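# Slide the door fully open with a Stretch robot

## Task

Push or pull the sliding door until it is completely open, and have it stay open without the robot holding it. Nothing else in the room may be moved from its starting place. The door must not be slammed either open or closed, and the robot must not tip over or be left leaning; either of these counts as failure.

## Robot and tools

Robot: a Hello Robot Stretch 4, about 1.6 m tall, with one arm. It has an omni-wheel base (rim at most 0.23 m from the base origin), a lift on a vertical mast, an arm that telescopes forward, a three-joint wrist and a two-finger gripper.

Frames: the base frame sits on the floor under the base centre, x forward, y left, z up. hand_pose is reported in it and marks the point between the fingers, 0.015 m behind the tips; with all wrist joints at zero its axes line up with the base frame. The printed hand position may be slightly wrong. The odometry frame is where the base frame was when the scene began.

execute_actions: argument "actions" is a list holding one action or none (none just reports state and images). Optional "cameras": a list of head_camera, head_left_camera, head_right_camera, wrist_camera or "all"; omitted or null gives all, [] gives none. An action may contain "base", "joints" or both, plus optional "pace" and "contact_limits"; alternatively it holds only {"end_of_arm": "enable_torque"}, which re-powers wrist or gripper motors that shut off. All motions in an action begin together.

"base" holds exactly one relative move, measured from where the base last reported itself: {"translate_m": d} straight, forward positive, -2 to 2 m; {"strafe_m": d} sideways, left positive, -2 to 2 m; {"rotate_rad": d} in place, counter-clockwise (left) positive, -3.2 to 3.2 rad. These are offsets, not positions.

"joints" is one object keyed by joint name, each value an absolute target: lift_m 0 to 1.2 (tolerance ±0.004); arm_m extension 0 to 0.55 (±0.004); wrist_yaw_rad -1.134 to 4.276 (0 ahead, positive turns left, 3.14 stowed back, past 3.4 the arm may block it; ±0.02); wrist_pitch_rad -1.117 to 4.259 (0 level, 1.57 pointing down; ±0.05); wrist_roll_rad -1.117 to 4.259 (0 keeps fingers level, positive is clockwise viewed from behind; ±0.02); gripper_m finger gap 0 to 0.08 (±0.002). Joint targets outside range are clipped and the result notes it; any other bad value or unknown key rejects the whole call. No action runs longer than 15 s. A joint or base omitted from an action may still be driving to its previous target without being reported.

"pace": "slow", "default", "fast" or "max" (default if absent); base speeds 0.1/0.3/0.4/0.6 m/s and 1/2/3/4 rad/s, further reduced when lift_m is above 0.2 (down to 0.3 m/s and 1 rad/s at 1.2). "contact_limits": {"arm_m": v}, v from 0 (gentlest) to 0.75 (firmest), default 0.5; the arm halts on contact beyond that.

wait: {"seconds": 0 to 10}; commands nothing, returns state and images. zoom_image: {"camera": name, "region": [x0, y0, x1, y1]} in pixels of that camera's latest full image, top-left origin, at most 504 by 504. finished_scene: {"scene": number}; irreversible, ends the scene after the last command has been held and reports success. Sending a reply with no tool call ends everything.

Cameras: head_camera (420x560) on the mast top, looking ahead and down; turn the base to look elsewhere. head_left_camera and head_right_camera (420x672 fisheyes) beside it, pointing more steeply down, showing base and arm. wrist_camera (616x392) behind the fingers, fingertips near the bottom of the picture. Calibration is given per camera and is only approximate.

Result lines: base_status and joint_status say how each motion ended: "done"; "off_target" (stopped short, may still push); "contact_stop_at_<key>" (blocked; that part goes slack, a slack base can roll); "limit_stop_at_<name>", including "limit_stop_at_own_body" (self-collision guard, can follow tilting the gripper up while rolled) and "limit_stop_at_tilt" (lean over 6 degrees; lift, arm, wheels slack until upright); "time_out"; "torque_fault" (wrist or gripper motor went limp; send enable_torque). on_its_own lists uncommanded behaviour; its "held at" is a held target. lidar_m: 12 distances in metres, 30-degree sectors, 1st straight ahead then counter-clockwise (4th left, 7th behind, 10th right); "-" means nothing seen or closer than 0.25 m. wrist_depth_mm: 7x7 grid of depths, 100 to 2000 mm. base_odometry counts wheel rotation, so slip shows as motion; a gap above about 0.1 rad between turned_by_wheels and turned_by_imu suggests a collision or slip. base_tilt in degrees, forward and right positive, with up to about 1.5 degrees fixed bias. motor_effort is percent of maximum, peak in brackets; wheel motors positive means turning right.

Gripper: closing below an object's width grips it; "off_target" afterward means something is held. If gripper effort stays beyond about 50 from 0, the motor faults and may release.

Starting out: to unfold the wrist, one action with lift_m 0.4 and wrist_yaw_rad 0 works. 

Cautions: move the door gently with modest pace and contact limits so it neither slams open nor shut; avoid strong steady pushes or pulls, especially with the lift high, since they can tip the robot; don't drive or turn with heavy loads far out on the arm; don't jam the gripper into things with base or arm moves (wrist torque fault); don't disturb other objects; finish with the door resting open on its own, the robot released from it and upright.

Each tool is called after "Emit:" by a JSON object that holds its "fn" and its "kwargs", one argument or row to a line.

## Session

Emit:
{"fn": "execute_actions", "kwargs": {
  "actions": []
}}

Scene clock: 0.00 s.
base_odometry: x=+0.000 y=+0.000 heading=+0.000 (m, m, rad; odometry frame)
turned_by_wheels: +0.000 (rad since the last result)
turned_by_imu: +0.000 (rad since the last result)
base_tilt: forward=+0.4 right=+0.8 (deg)
lidar_m: 0.88 1.06 1.15 2.32 1.39 0.81 0.69 0.79 1.01 1.44 1.45 0.95
base_status: not commanded
joint_positions: lift_m=+0.121 arm_m=+0.001 wrist_yaw_rad=+3.198 wrist_pitch_rad=-0.001 wrist_roll_rad=+0.013 gripper_m=+0.040
joint_status: not commanded
motor_effort: lift_m=+19 arm_m=-1 wrist_yaw_rad=+0 wrist_pitch_rad=-7 wrist_roll_rad=-1 gripper_m=-1 wheel_0=+0 wheel_1=+0 wheel_2=+0 (%)
hand_pose: x=-0.0451 y=+0.0752 z=+0.2998 quat_wxyz=(-0.028, +0.000, +0.007, +1.000) (m; base frame)
wrist_depth_mm: - 129 820 842 878 904 931 / - 116 148 842 878 917 946 / - 122 159 854 891 917 931 / 132 132 831 866 891 917 946 / 854 878 831 842 904 946 960 / 831 854 831 854 139 931 960 / 223 - 421 732 - - 732
pictures: head_camera, head_left_camera, head_right_camera, wrist_camera
Images, in order (width x height): head_camera 420x560, head_left_camera 420x672, head_right_camera 420x672, wrist_camera 616x392.

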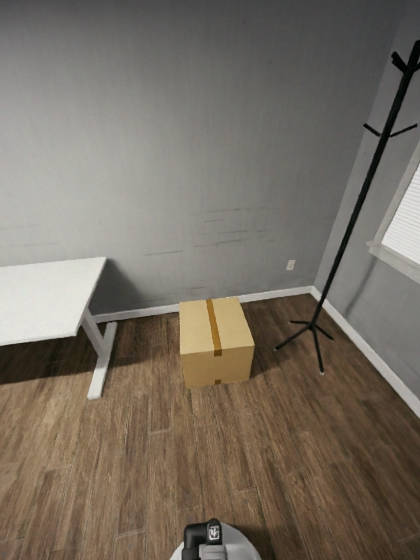

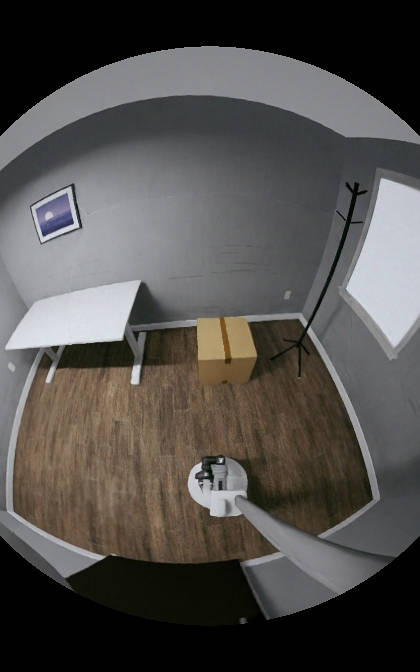

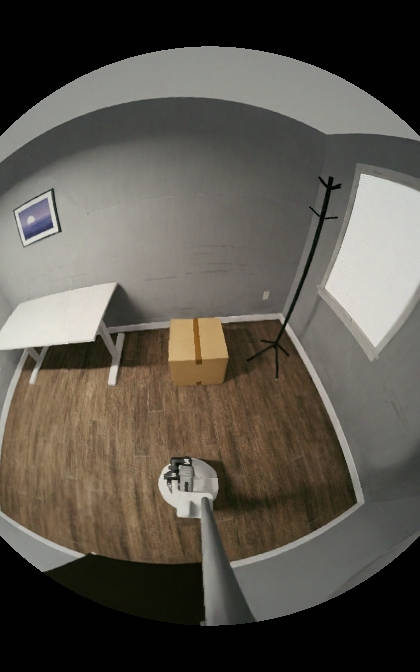

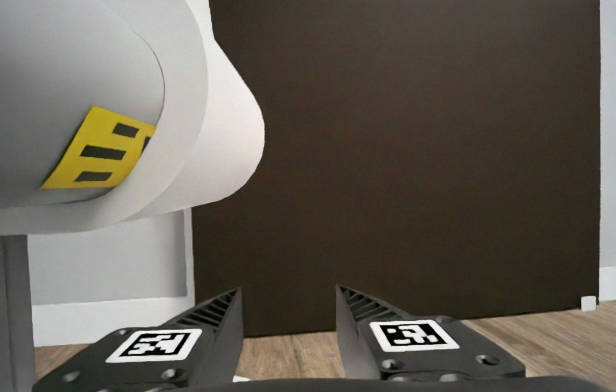

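Emit:
{"fn": "execute_actions", "kwargs": {
  "actions": [
    {"base":{"rotate_rad":-2.98},"joints":{"lift_m":0.8,"wrist_yaw_rad":0,"gripper_m":0.08}}
  ]
}}

Scene clock: 3.73 s.
base_odometry: x=+0.000 y=+0.000 heading=-2.980 (m, m, rad; odometry frame)
turned_by_wheels: -2.980 (rad since the last result)
turned_by_imu: -2.935 (rad since the last result)
base_tilt: forward=+0.4 right=+0.7 (deg)
lidar_m: 0.67 0.85 1.18 1.43 1.37 0.91 0.88 1.06 1.35 2.31 1.04 0.77
base_status: done
joint_positions: lift_m=+0.800 arm_m=+0.001 wrist_yaw_rad=+0.000 wrist_pitch_rad=-0.001 wrist_roll_rad=+0.013 gripper_m=+0.080
joint_status: all done
motor_effort: lift_m=+23(24) arm_m=-2(1) wrist_yaw_rad=-1(5) wrist_pitch_rad=-6(8) wrist_roll_rad=+2(1) gripper_m=+1(2) wheel_0=+0(8) wheel_1=-1(9) wheel_2=-1(6) (%)
hand_pose: x=+0.3850 y=-0.0874 z=+0.9780 quat_wxyz=(+1.000, +0.007, +0.000, +0.000) (m; base frame)
wrist_depth_mm: 549 554 492 496 500 500 500 / 554 554 496 500 500 508 504 / 559 564 500 500 504 504 504 / 559 564 496 504 504 508 517 / 569 569 504 504 508 512 512 / 574 564 504 508 163 512 521 / - 116 517 512 329 - -
pictures: head_camera, head_left_camera, head_right_camera, wrist_camera
camera_calibration (this result's frames):
wrist_camera: T_world_to_cam=[[-0.0457185, -0.998196, -0.038929, -0.0385553], [-0.0404847, 0.0407892, -0.998347, 1.04273], [0.998134, -0.0440669, -0.0422765, -0.191668], [0, 0, 0, 1]] pos_world=[0.231762, -0.0894642, 1.03141]
Images, in order (width x height): head_camera 420x560, head_left_camera 420x672, head_right_camera 420x672, wrist_camera 616x392.

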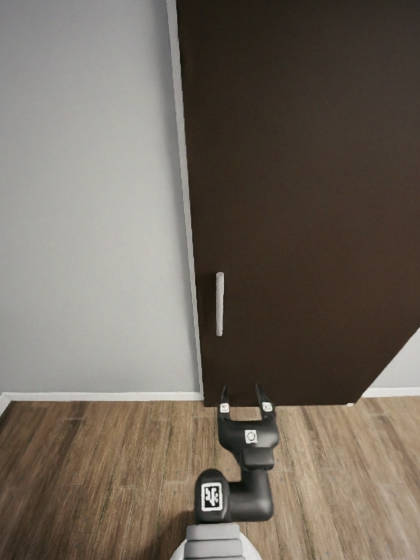

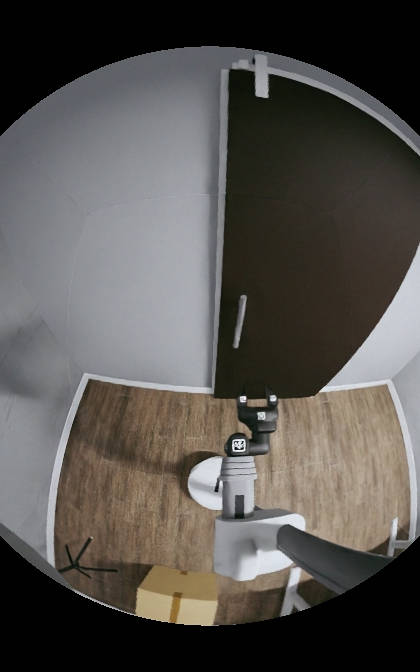

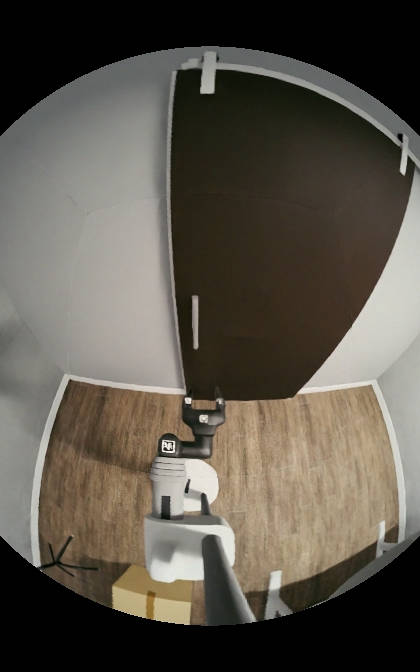

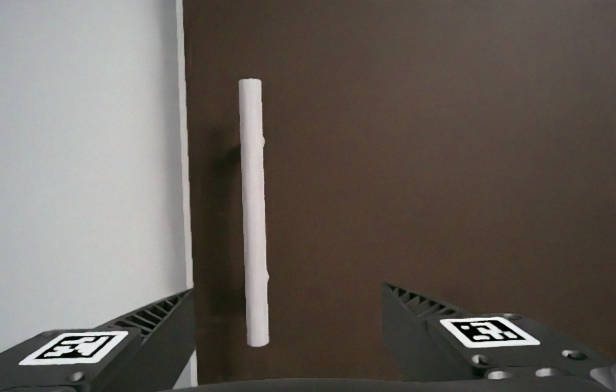

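Emit:
{"fn": "execute_actions", "kwargs": {
  "actions": [
    {"base":{"strafe_m":0.04},"joints":{"arm_m":0.3}}
  ],
  "cameras": ["wrist_camera"]
}}

Emit:
{"fn": "execute_actions", "kwargs": {
  "actions": [
    {"base":{"strafe_m":-0.5},"pace":"slow"}
  ]
}}

Scene clock: 6.30 s.
base_odometry: x=+0.006 y=-0.040 heading=-2.980 (m, m, rad; odometry frame)
turned_by_wheels: +0.000 (rad since the last result)
turned_by_imu: +0.000 (rad since the last result)
base_tilt: forward=+0.4 right=+0.6 (deg)
lidar_m: 0.67 0.84 1.18 1.39 1.33 0.90 0.88 1.07 1.34 2.35 1.02 0.75
base_status: done
joint_positions: lift_m=+0.800 arm_m=+0.299 wrist_yaw_rad=+0.000 wrist_pitch_rad=-0.001 wrist_roll_rad=+0.013 gripper_m=+0.080
joint_status: all done
motor_effort: lift_m=+23(23) arm_m=+5(7) wrist_yaw_rad=-1(0) wrist_pitch_rad=-7(8) wrist_roll_rad=+3(2) gripper_m=+0(1) wheel_0=+1(11) wheel_1=+0(11) wheel_2=-1(1) (%)
hand_pose: x=+0.6827 y=-0.0874 z=+0.9780 quat_wxyz=(+1.000, +0.007, +0.000, +0.000) (m; base frame)
wrist_depth_mm: 265 204 205 143 206 208 208 / 267 205 205 143 208 208 211 / 268 206 207 144 210 210 211 / 272 210 208 144 211 212 213 / 273 211 210 145 213 215 214 / 276 211 212 145 163 214 216 / - 117 213 146 180 - -
pictures: wrist_camera
camera_calibration (this result's frames):
wrist_camera: T_world_to_cam=[[-0.0456639, -0.998198, -0.0389318, -0.024964], [-0.0404234, 0.040787, -0.99835, 1.05476], [0.998139, -0.0440148, -0.0422131, -0.48896], [0, 0, 0, 1]] pos_world=[0.529547, -0.0894611, 1.03141]
Images, in order (width x height): wrist_camera 616x392.

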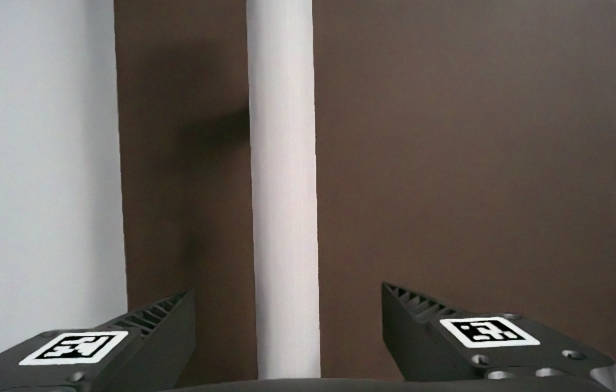

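Scene clock: 12.43 s.
base_odometry: x=-0.075 y=+0.454 heading=-2.980 (m, m, rad; odometry frame)
turned_by_wheels: +0.000 (rad since the last result)
turned_by_imu: +0.014 (rad since the last result)
base_tilt: forward=+0.4 right=+0.7 (deg)
lidar_m: 0.65 0.91 1.16 1.89 1.21 1.00 0.92 0.99 1.40 1.86 0.99 0.72
base_status: done
joint_positions: lift_m=+0.800 arm_m=+0.299 wrist_yaw_rad=+0.000 wrist_pitch_rad=-0.001 wrist_roll_rad=+0.013 gripper_m=+0.080
joint_status: not commanded
motor_effort: lift_m=+23(23) arm_m=+4(5) wrist_yaw_rad=-1(74) wrist_pitch_rad=-9(8) wrist_roll_rad=+1(3) gripper_m=+0(0) wheel_0=+2(28) wheel_1=+1(11) wheel_2=+0(10) (%)
hand_pose: x=+0.6828 y=-0.0874 z=+0.9780 quat_wxyz=(+1.000, +0.007, +0.000, +0.000) (m; base frame)
wrist_depth_mm: - 186 120 186 187 187 187 / - 188 121 187 189 189 189 / - 189 122 189 189 189 190 / - 190 124 190 191 191 191 / - 191 124 193 193 193 193 / - 191 125 194 163 194 195 / - 117 126 195 170 - -
pictures: head_camera, head_left_camera, head_right_camera, wrist_camera
camera_calibration (this result's frames):
wrist_camera: T_world_to_cam=[[-0.0455018, -0.998205, -0.0389311, -0.0250393], [-0.0404425, 0.0407803, -0.998349, 1.05477], [0.998145, -0.0438523, -0.0422255, -0.488985], [0, 0, 0, 1]] pos_world=[0.529597, -0.0894514, 1.03141]
Images, in order (width x height): head_camera 420x560, head_left_camera 420x672, head_right_camera 420x672, wrist_camera 616x392.

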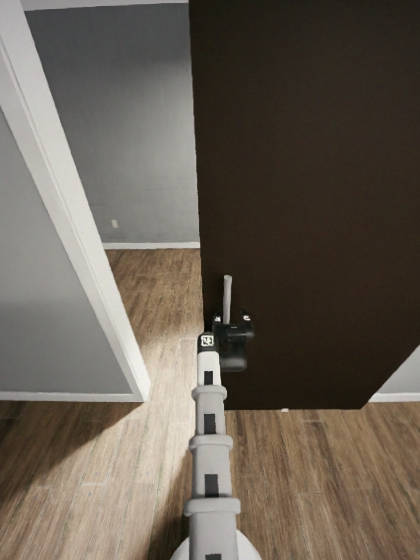

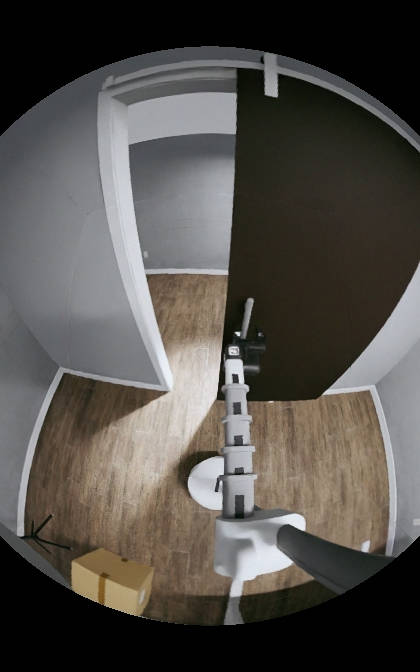

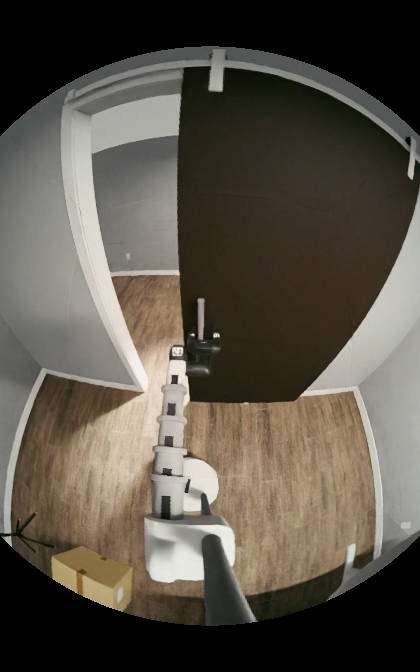

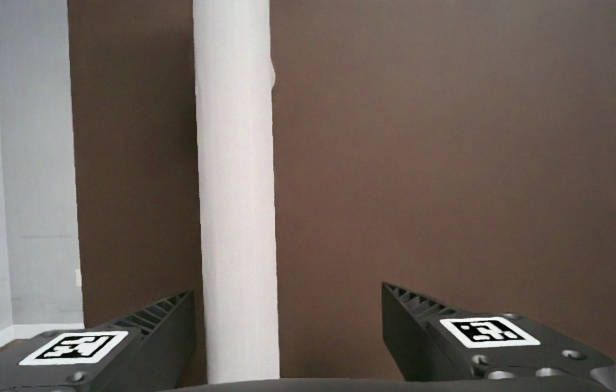

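Emit:
{"fn": "execute_actions", "kwargs": {
  "actions": [
    {"base":{"strafe_m":-0.37},"joints":{"arm_m":0.285},"pace":"slow"}
  ]
}}

Scene clock: 17.43 s.
base_odometry: x=-0.135 y=+0.819 heading=-2.980 (m, m, rad; odometry frame)
turned_by_wheels: +0.000 (rad since the last result)
turned_by_imu: +0.009 (rad since the last result)
base_tilt: forward=+0.5 right=+0.7 (deg)
lidar_m: 0.64 1.14 1.16 2.27 1.26 1.00 0.95 1.02 1.48 1.46 0.96 0.71
base_status: done
joint_positions: lift_m=+0.800 arm_m=+0.285 wrist_yaw_rad=+0.000 wrist_pitch_rad=-0.001 wrist_roll_rad=+0.013 gripper_m=+0.080
joint_status: all done
motor_effort: lift_m=+23(23) arm_m=+1(7) wrist_yaw_rad=-1(76) wrist_pitch_rad=-7(8) wrist_roll_rad=+1(2) gripper_m=-1(0) wheel_0=+2(25) wheel_1=-1(3) wheel_2=+0(14) (%)
hand_pose: x=+0.6684 y=-0.0873 z=+0.9780 quat_wxyz=(+1.000, +0.007, +0.000, +0.000) (m; base frame)
wrist_depth_mm: - 181 119 181 181 181 181 / - 182 181 181 183 182 182 / - 183 183 182 184 183 183 / - 185 185 185 185 185 185 / - 187 186 186 186 186 186 / - 187 145 187 163 187 188 / - 117 143 190 166 - -
pictures: head_camera, head_left_camera, head_right_camera, wrist_camera
camera_calibration (this result's frames):
wrist_camera: T_world_to_cam=[[-0.0454714, -0.998207, -0.0389316, -0.0257076], [-0.0404342, 0.0407791, -0.99835, 1.05419], [0.998147, -0.0438222, -0.0422159, -0.474628], [0, 0, 0, 1]] pos_world=[0.515205, -0.0894496, 1.03141]
Images, in order (width x height): head_camera 420x560, head_left_camera 420x672, head_right_camera 420x672, wrist_camera 616x392.

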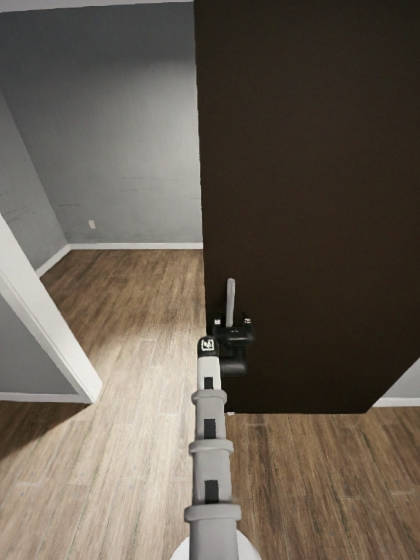

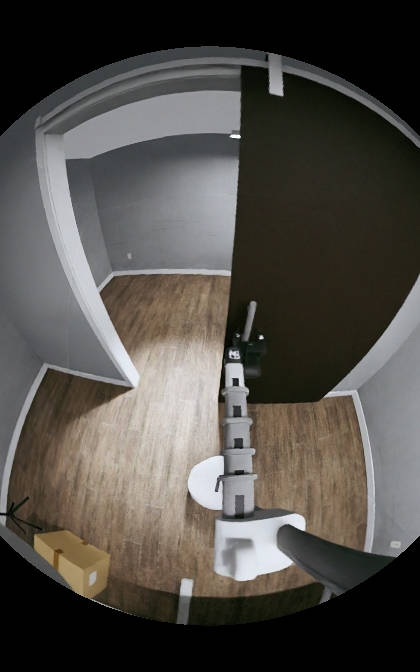

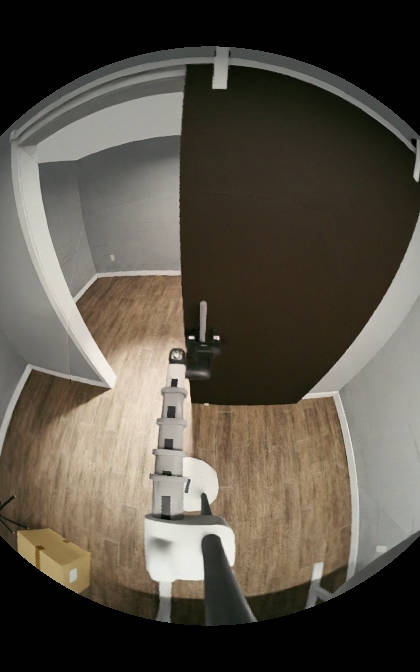

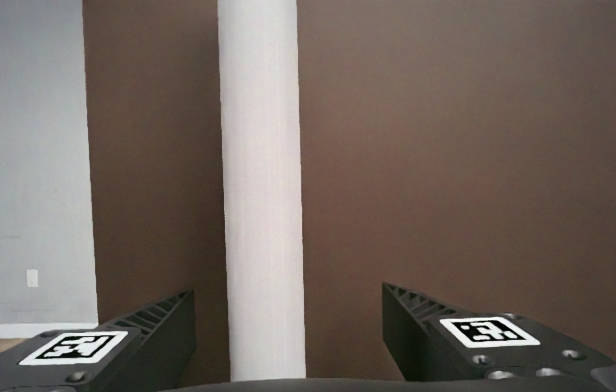

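Emit:
{"fn": "execute_actions", "kwargs": {
  "actions": [
    {"base":{"strafe_m":-0.08},"joints":{"arm_m":0.278},"pace":"slow"}
  ]
}}

Scene clock: 19.57 s.
base_odometry: x=-0.148 y=+0.898 heading=-2.980 (m, m, rad; odometry frame)
turned_by_wheels: +0.000 (rad since the last result)
turned_by_imu: +0.002 (rad since the last result)
base_tilt: forward=+0.4 right=+0.8 (deg)
lidar_m: 0.64 1.24 1.20 2.34 1.28 0.98 0.97 1.02 1.45 1.41 0.95 0.69
base_status: done
joint_positions: lift_m=+0.800 arm_m=+0.278 wrist_yaw_rad=+0.000 wrist_pitch_rad=-0.001 wrist_roll_rad=+0.013 gripper_m=+0.080
joint_status: all done
motor_effort: lift_m=+23(23) arm_m=+1(6) wrist_yaw_rad=-1(74) wrist_pitch_rad=-7(8) wrist_roll_rad=+1(1) gripper_m=+0(0) wheel_0=+3(34) wheel_1=+0(8) wheel_2=+0(12) (%)
hand_pose: x=+0.6614 y=-0.0873 z=+0.9780 quat_wxyz=(+1.000, +0.007, +0.000, +0.000) (m; base frame)
wrist_depth_mm: - 185 184 118 184 183 183 / - 186 185 118 185 184 185 / - - 186 119 186 186 186 / - - 189 120 188 189 187 / - - 189 121 189 189 189 / - 190 191 122 145 190 190 / - 117 192 123 128 - -
pictures: head_camera, head_left_camera, head_right_camera, wrist_camera
camera_calibration (this result's frames):
wrist_camera: T_world_to_cam=[[-0.0454652, -0.998207, -0.0389394, -0.0260204], [-0.0402577, 0.0407789, -0.998357, 1.05383], [0.998154, -0.0438229, -0.0420395, -0.467831], [0, 0, 0, 1]] pos_world=[0.50821, -0.0894496, 1.03142]
Images, in order (width x height): head_camera 420x560, head_left_camera 420x672, head_right_camera 420x672, wrist_camera 616x392.

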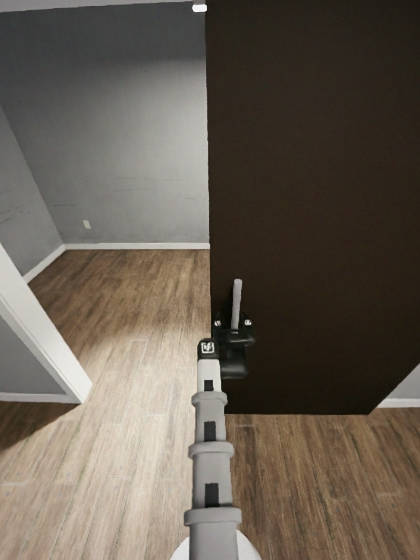

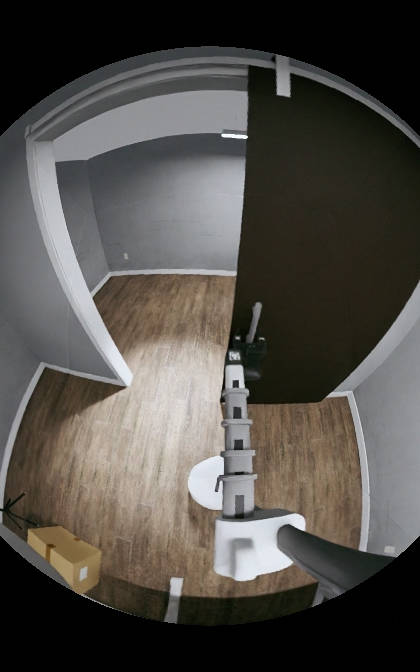

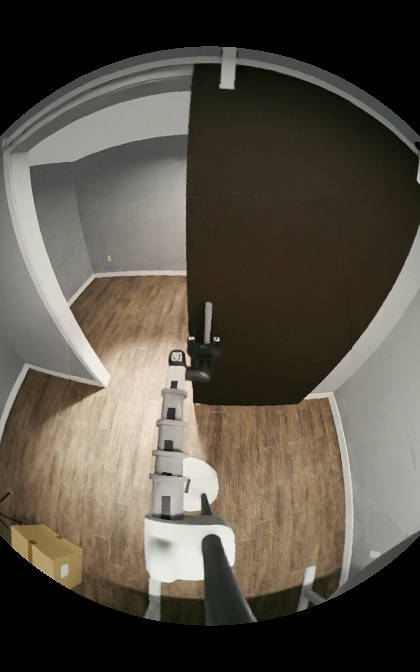

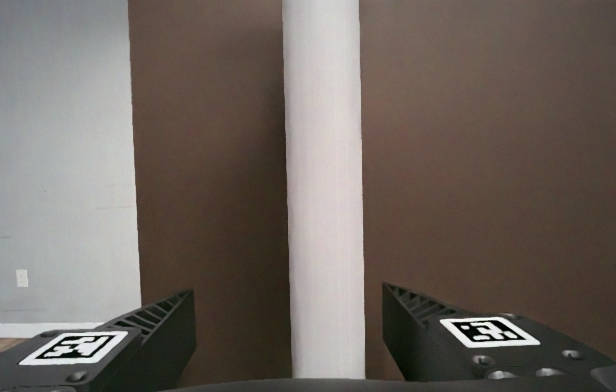

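Check gently for the end stop.

Emit:
{"fn": "execute_actions", "kwargs": {
  "actions": [
    {"base":{"strafe_m":-0.048},"pace":"slow"}
  ],
  "cameras": ["wrist_camera","head_right_camera"]
}}

Scene clock: 21.40 s.
base_odometry: x=-0.155 y=+0.945 heading=-2.979 (m, m, rad; odometry frame)
turned_by_wheels: +0.001 (rad since the last result)
turned_by_imu: +0.001 (rad since the last result)
base_tilt: forward=+0.4 right=+0.8 (deg)
lidar_m: 0.63 1.30 1.21 2.37 1.33 0.98 0.96 1.04 1.38 1.35 0.94 0.71
base_status: done
joint_positions: lift_m=+0.800 arm_m=+0.278 wrist_yaw_rad=+0.006 wrist_pitch_rad=-0.001 wrist_roll_rad=+0.013 gripper_m=+0.080
joint_status: not commanded
on_its_own: wrist_yaw_rad is at rest, and its effort (-17) is outside its rest range (-13 to +13)
motor_effort: lift_m=+23(23) arm_m=+1(1) wrist_yaw_rad=-17(17) wrist_pitch_rad=-6(7) wrist_roll_rad=+2(1) gripper_m=+0(1) wheel_0=+9(15) wheel_1=+2(10) wheel_2=+2(3) (%)
hand_pose: x=+0.6619 y=-0.0861 z=+0.9780 quat_wxyz=(+1.000, +0.007, +0.000, +0.003) (m; base frame)
wrist_depth_mm: - 182 118 181 180 179 179 / - 183 118 182 181 181 180 / - 185 118 183 183 182 181 / - 186 119 184 185 183 184 / - 188 119 187 187 185 185 / - 189 120 188 163 186 186 / - 117 120 189 166 - -
pictures: head_right_camera, wrist_camera
camera_calibration (this result's frames):
wrist_camera: T_world_to_cam=[[-0.0398051, -0.998449, -0.0389359, -0.0285636], [-0.0405331, 0.0405482, -0.998355, 1.05396], [0.998385, -0.0381614, -0.0420843, -0.467891], [0, 0, 0, 1]] pos_world=[0.508719, -0.0891106, 1.03142]
Images, in order (width x height): head_right_camera 420x672, wrist_camera 616x392.

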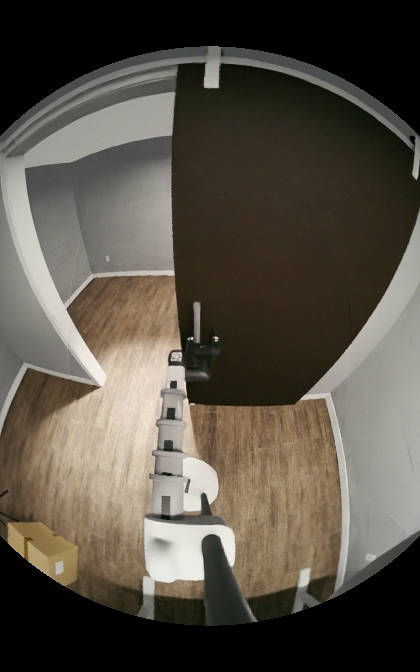

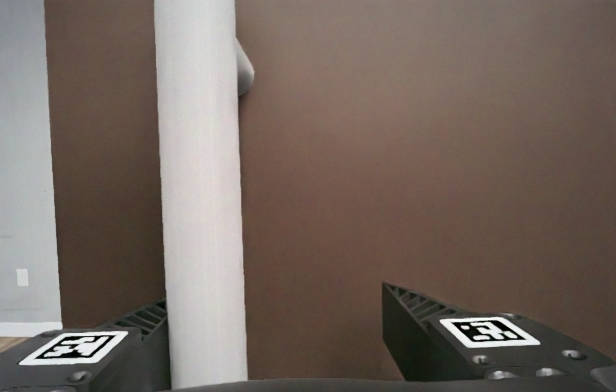

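Inconclusive.

Emit:
{"fn": "execute_actions", "kwargs": {
  "actions": [
    {"base":{"strafe_m":-0.015},"pace":"slow"}
  ],
  "cameras": ["wrist_camera"]
}}

Emit:
{"fn": "execute_actions", "kwargs": {
  "actions": [
    {"base":{"strafe_m":0.025}}
  ],
  "cameras": ["wrist_camera"]
}}

Scene clock: 22.83 s.
base_odometry: x=-0.158 y=+0.960 heading=-2.977 (m, m, rad; odometry frame)
turned_by_wheels: +0.001 (rad since the last result)
turned_by_imu: +0.001 (rad since the last result)
base_tilt: forward=+0.4 right=+0.7 (deg)
lidar_m: 0.61 1.32 1.24 2.40 1.32 0.99 0.96 1.02 1.39 1.34 0.94 0.71
base_status: done
joint_positions: lift_m=+0.800 arm_m=+0.278 wrist_yaw_rad=+0.006 wrist_pitch_rad=-0.001 wrist_roll_rad=+0.013 gripper_m=+0.080
joint_status: not commanded
on_its_own: wrist_yaw_rad is at rest, and its effort (-17) is outside its rest range (-13 to +13)
motor_effort: lift_m=+23(23) arm_m=+1(1) wrist_yaw_rad=-17(40) wrist_pitch_rad=-5(7) wrist_roll_rad=+3(1) gripper_m=+0(1) wheel_0=+9(21) wheel_1=+3(5) wheel_2=+2(4) (%)
hand_pose: x=+0.6619 y=-0.0861 z=+0.9780 quat_wxyz=(+1.000, +0.007, +0.000, +0.003) (m; base frame)
wrist_depth_mm: - 182 117 180 179 179 178 / - 183 118 181 180 180 180 / - 185 118 183 182 181 181 / - 186 118 184 183 182 182 / - 187 119 186 184 185 185 / - 188 119 187 163 185 185 / - 117 120 189 166 - -
pictures: wrist_camera
camera_calibration (this result's frames):
wrist_camera: T_world_to_cam=[[-0.0394555, -0.998462, -0.0389436, -0.0287129], [-0.0403848, 0.0405355, -0.998362, 1.0539], [0.998405, -0.0378181, -0.041922, -0.46806], [0, 0, 0, 1]] pos_world=[0.508742, -0.0890901, 1.03143]
Images, in order (width x height): wrist_camera 616x392.

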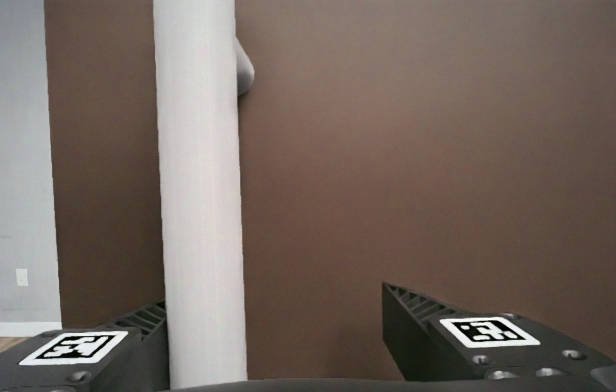

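Scene clock: 23.70 s.
base_odometry: x=-0.154 y=+0.935 heading=-2.978 (m, m, rad; odometry frame)
turned_by_wheels: +0.000 (rad since the last result)
turned_by_imu: +0.000 (rad since the last result)
base_tilt: forward=+0.4 right=+0.7 (deg)
lidar_m: 0.62 1.30 1.19 2.39 1.31 0.99 0.96 1.00 1.41 1.37 0.93 0.71
base_status: done
joint_positions: lift_m=+0.800 arm_m=+0.278 wrist_yaw_rad=+0.000 wrist_pitch_rad=-0.001 wrist_roll_rad=+0.013 gripper_m=+0.080
joint_status: not commanded
motor_effort: lift_m=+23(23) arm_m=+1(1) wrist_yaw_rad=-1(18) wrist_pitch_rad=-6(8) wrist_roll_rad=+2(1) gripper_m=+0(0) wheel_0=+0(7) wheel_1=-2(10) wheel_2=-1(2) (%)
hand_pose: x=+0.6614 y=-0.0874 z=+0.9780 quat_wxyz=(+1.000, +0.007, +0.000, +0.000) (m; base frame)
wrist_depth_mm: - 183 121 181 181 181 181 / - 183 182 183 183 183 183 / - 185 183 183 184 185 183 / - 187 185 185 185 185 185 / - 187 187 187 187 186 186 / - 189 145 188 163 187 187 / - 117 144 189 167 - -
pictures: wrist_camera
camera_calibration (this result's frames):
wrist_camera: T_world_to_cam=[[-0.0455949, -0.998201, -0.0389388, -0.0259627], [-0.0402632, 0.040784, -0.998356, 1.05384], [0.998148, -0.0439522, -0.0420503, -0.46782], [0, 0, 0, 1]] pos_world=[0.508201, -0.0894573, 1.03142]
Images, in order (width x height): wrist_camera 616x392.

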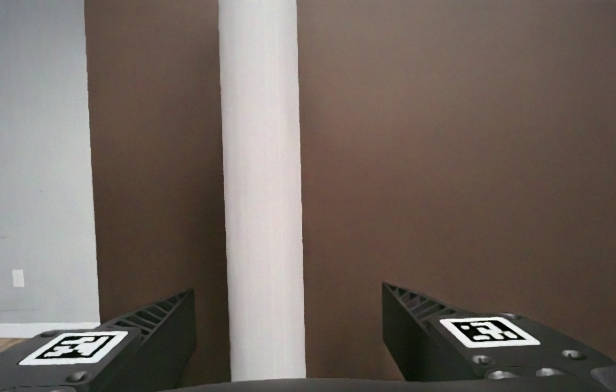

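It still moved.

Emit:
{"fn": "execute_actions", "kwargs": {
  "actions": [
    {"base":{"strafe_m":-0.05},"pace":"slow"}
  ],
  "cameras": ["wrist_camera"]
}}

Scene clock: 25.70 s.
base_odometry: x=-0.161 y=+0.984 heading=-2.974 (m, m, rad; odometry frame)
turned_by_wheels: +0.004 (rad since the last result)
turned_by_imu: +0.016 (rad since the last result)
base_tilt: forward=+0.3 right=+0.6 (deg)
lidar_m: 0.63 1.32 1.24 2.42 1.35 0.99 0.96 1.04 1.34 1.33 0.91 0.70
base_status: done
joint_positions: lift_m=+0.800 arm_m=+0.278 wrist_yaw_rad=+0.021 wrist_pitch_rad=-0.001 wrist_roll_rad=+0.013 gripper_m=+0.080
joint_status: not commanded
on_its_own: wrist_yaw_rad is at rest, and its effort (-62) is outside its rest range (-13 to +13)
motor_effort: lift_m=+23(23) arm_m=+2(2) wrist_yaw_rad=-62(76) wrist_pitch_rad=-5(7) wrist_roll_rad=+3(1) gripper_m=-1(0) wheel_0=+26(36) wheel_1=+11(15) wheel_2=+9(12) (%)
hand_pose: x=+0.6630 y=-0.0829 z=+0.9781 quat_wxyz=(+1.000, +0.007, -0.001, +0.011) (m; base frame)
wrist_depth_mm: - 183 116 177 175 173 171 / - 184 117 179 176 174 173 / - 185 117 181 178 175 173 / - 187 118 181 180 176 175 / - 189 118 183 180 178 176 / - 189 118 185 163 178 177 / - 117 119 185 164 - -
pictures: wrist_camera
camera_calibration (this result's frames):
wrist_camera: T_world_to_cam=[[-0.024514, -0.99894, -0.0389601, -0.0354057], [-0.0405725, 0.0399338, -0.998378, 1.054], [0.998876, -0.0228935, -0.0415085, -0.468472], [0, 0, 0, 1]] pos_world=[0.509841, -0.0881833, 1.03147]
Images, in order (width x height): wrist_camera 616x392.

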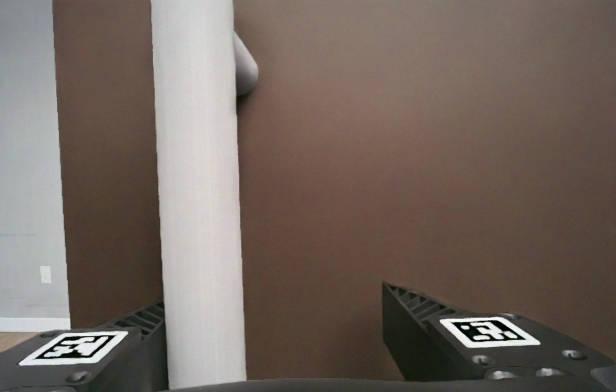

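Emit:
{"fn": "execute_actions", "kwargs": {
  "actions": [
    {"base":{"strafe_m":0.03}}
  ],
  "cameras": []
}}

Emit:
{"fn": "finished_scene", "kwargs": {
  "scene": 1
}}

Scene clock: 26.90 s.
base_odometry: x=-0.156 y=+0.954 heading=-2.974 (m, m, rad; odometry frame)
turned_by_wheels: +0.000 (rad since the last result)
turned_by_imu: -0.001 (rad since the last result)
base_tilt: forward=+0.4 right=+0.7 (deg)
lidar_m: 0.63 1.27 1.24 2.40 1.32 0.97 0.95 1.03 1.39 1.34 0.91 0.71
base_status: done
joint_positions: lift_m=+0.800 arm_m=+0.278 wrist_yaw_rad=+0.000 wrist_pitch_rad=-0.001 wrist_roll_rad=+0.013 gripper_m=+0.080
joint_status: not commanded
motor_effort: lift_m=+23(23) arm_m=+3(2) wrist_yaw_rad=-1(60) wrist_pitch_rad=-6(7) wrist_roll_rad=+2(3) gripper_m=+0(1) wheel_0=+1(24) wheel_1=-1(13) wheel_2=-1(9) (%)
hand_pose: x=+0.6612 y=-0.0874 z=+0.9780 quat_wxyz=(+1.000, +0.007, +0.000, +0.000) (m; base frame)
wrist_depth_mm: - 182 115 180 179 179 178 / - 183 116 182 180 180 179 / - 185 116 183 182 181 180 / - 186 117 184 183 183 181 / - 188 118 186 185 184 183 / - 189 119 187 163 184 185 / - 117 121 188 167 - -
pictures: none
No camera images: the call's "cameras" was empty. Leave "cameras" out to get every camera's image.

The scene is finished: the task was done.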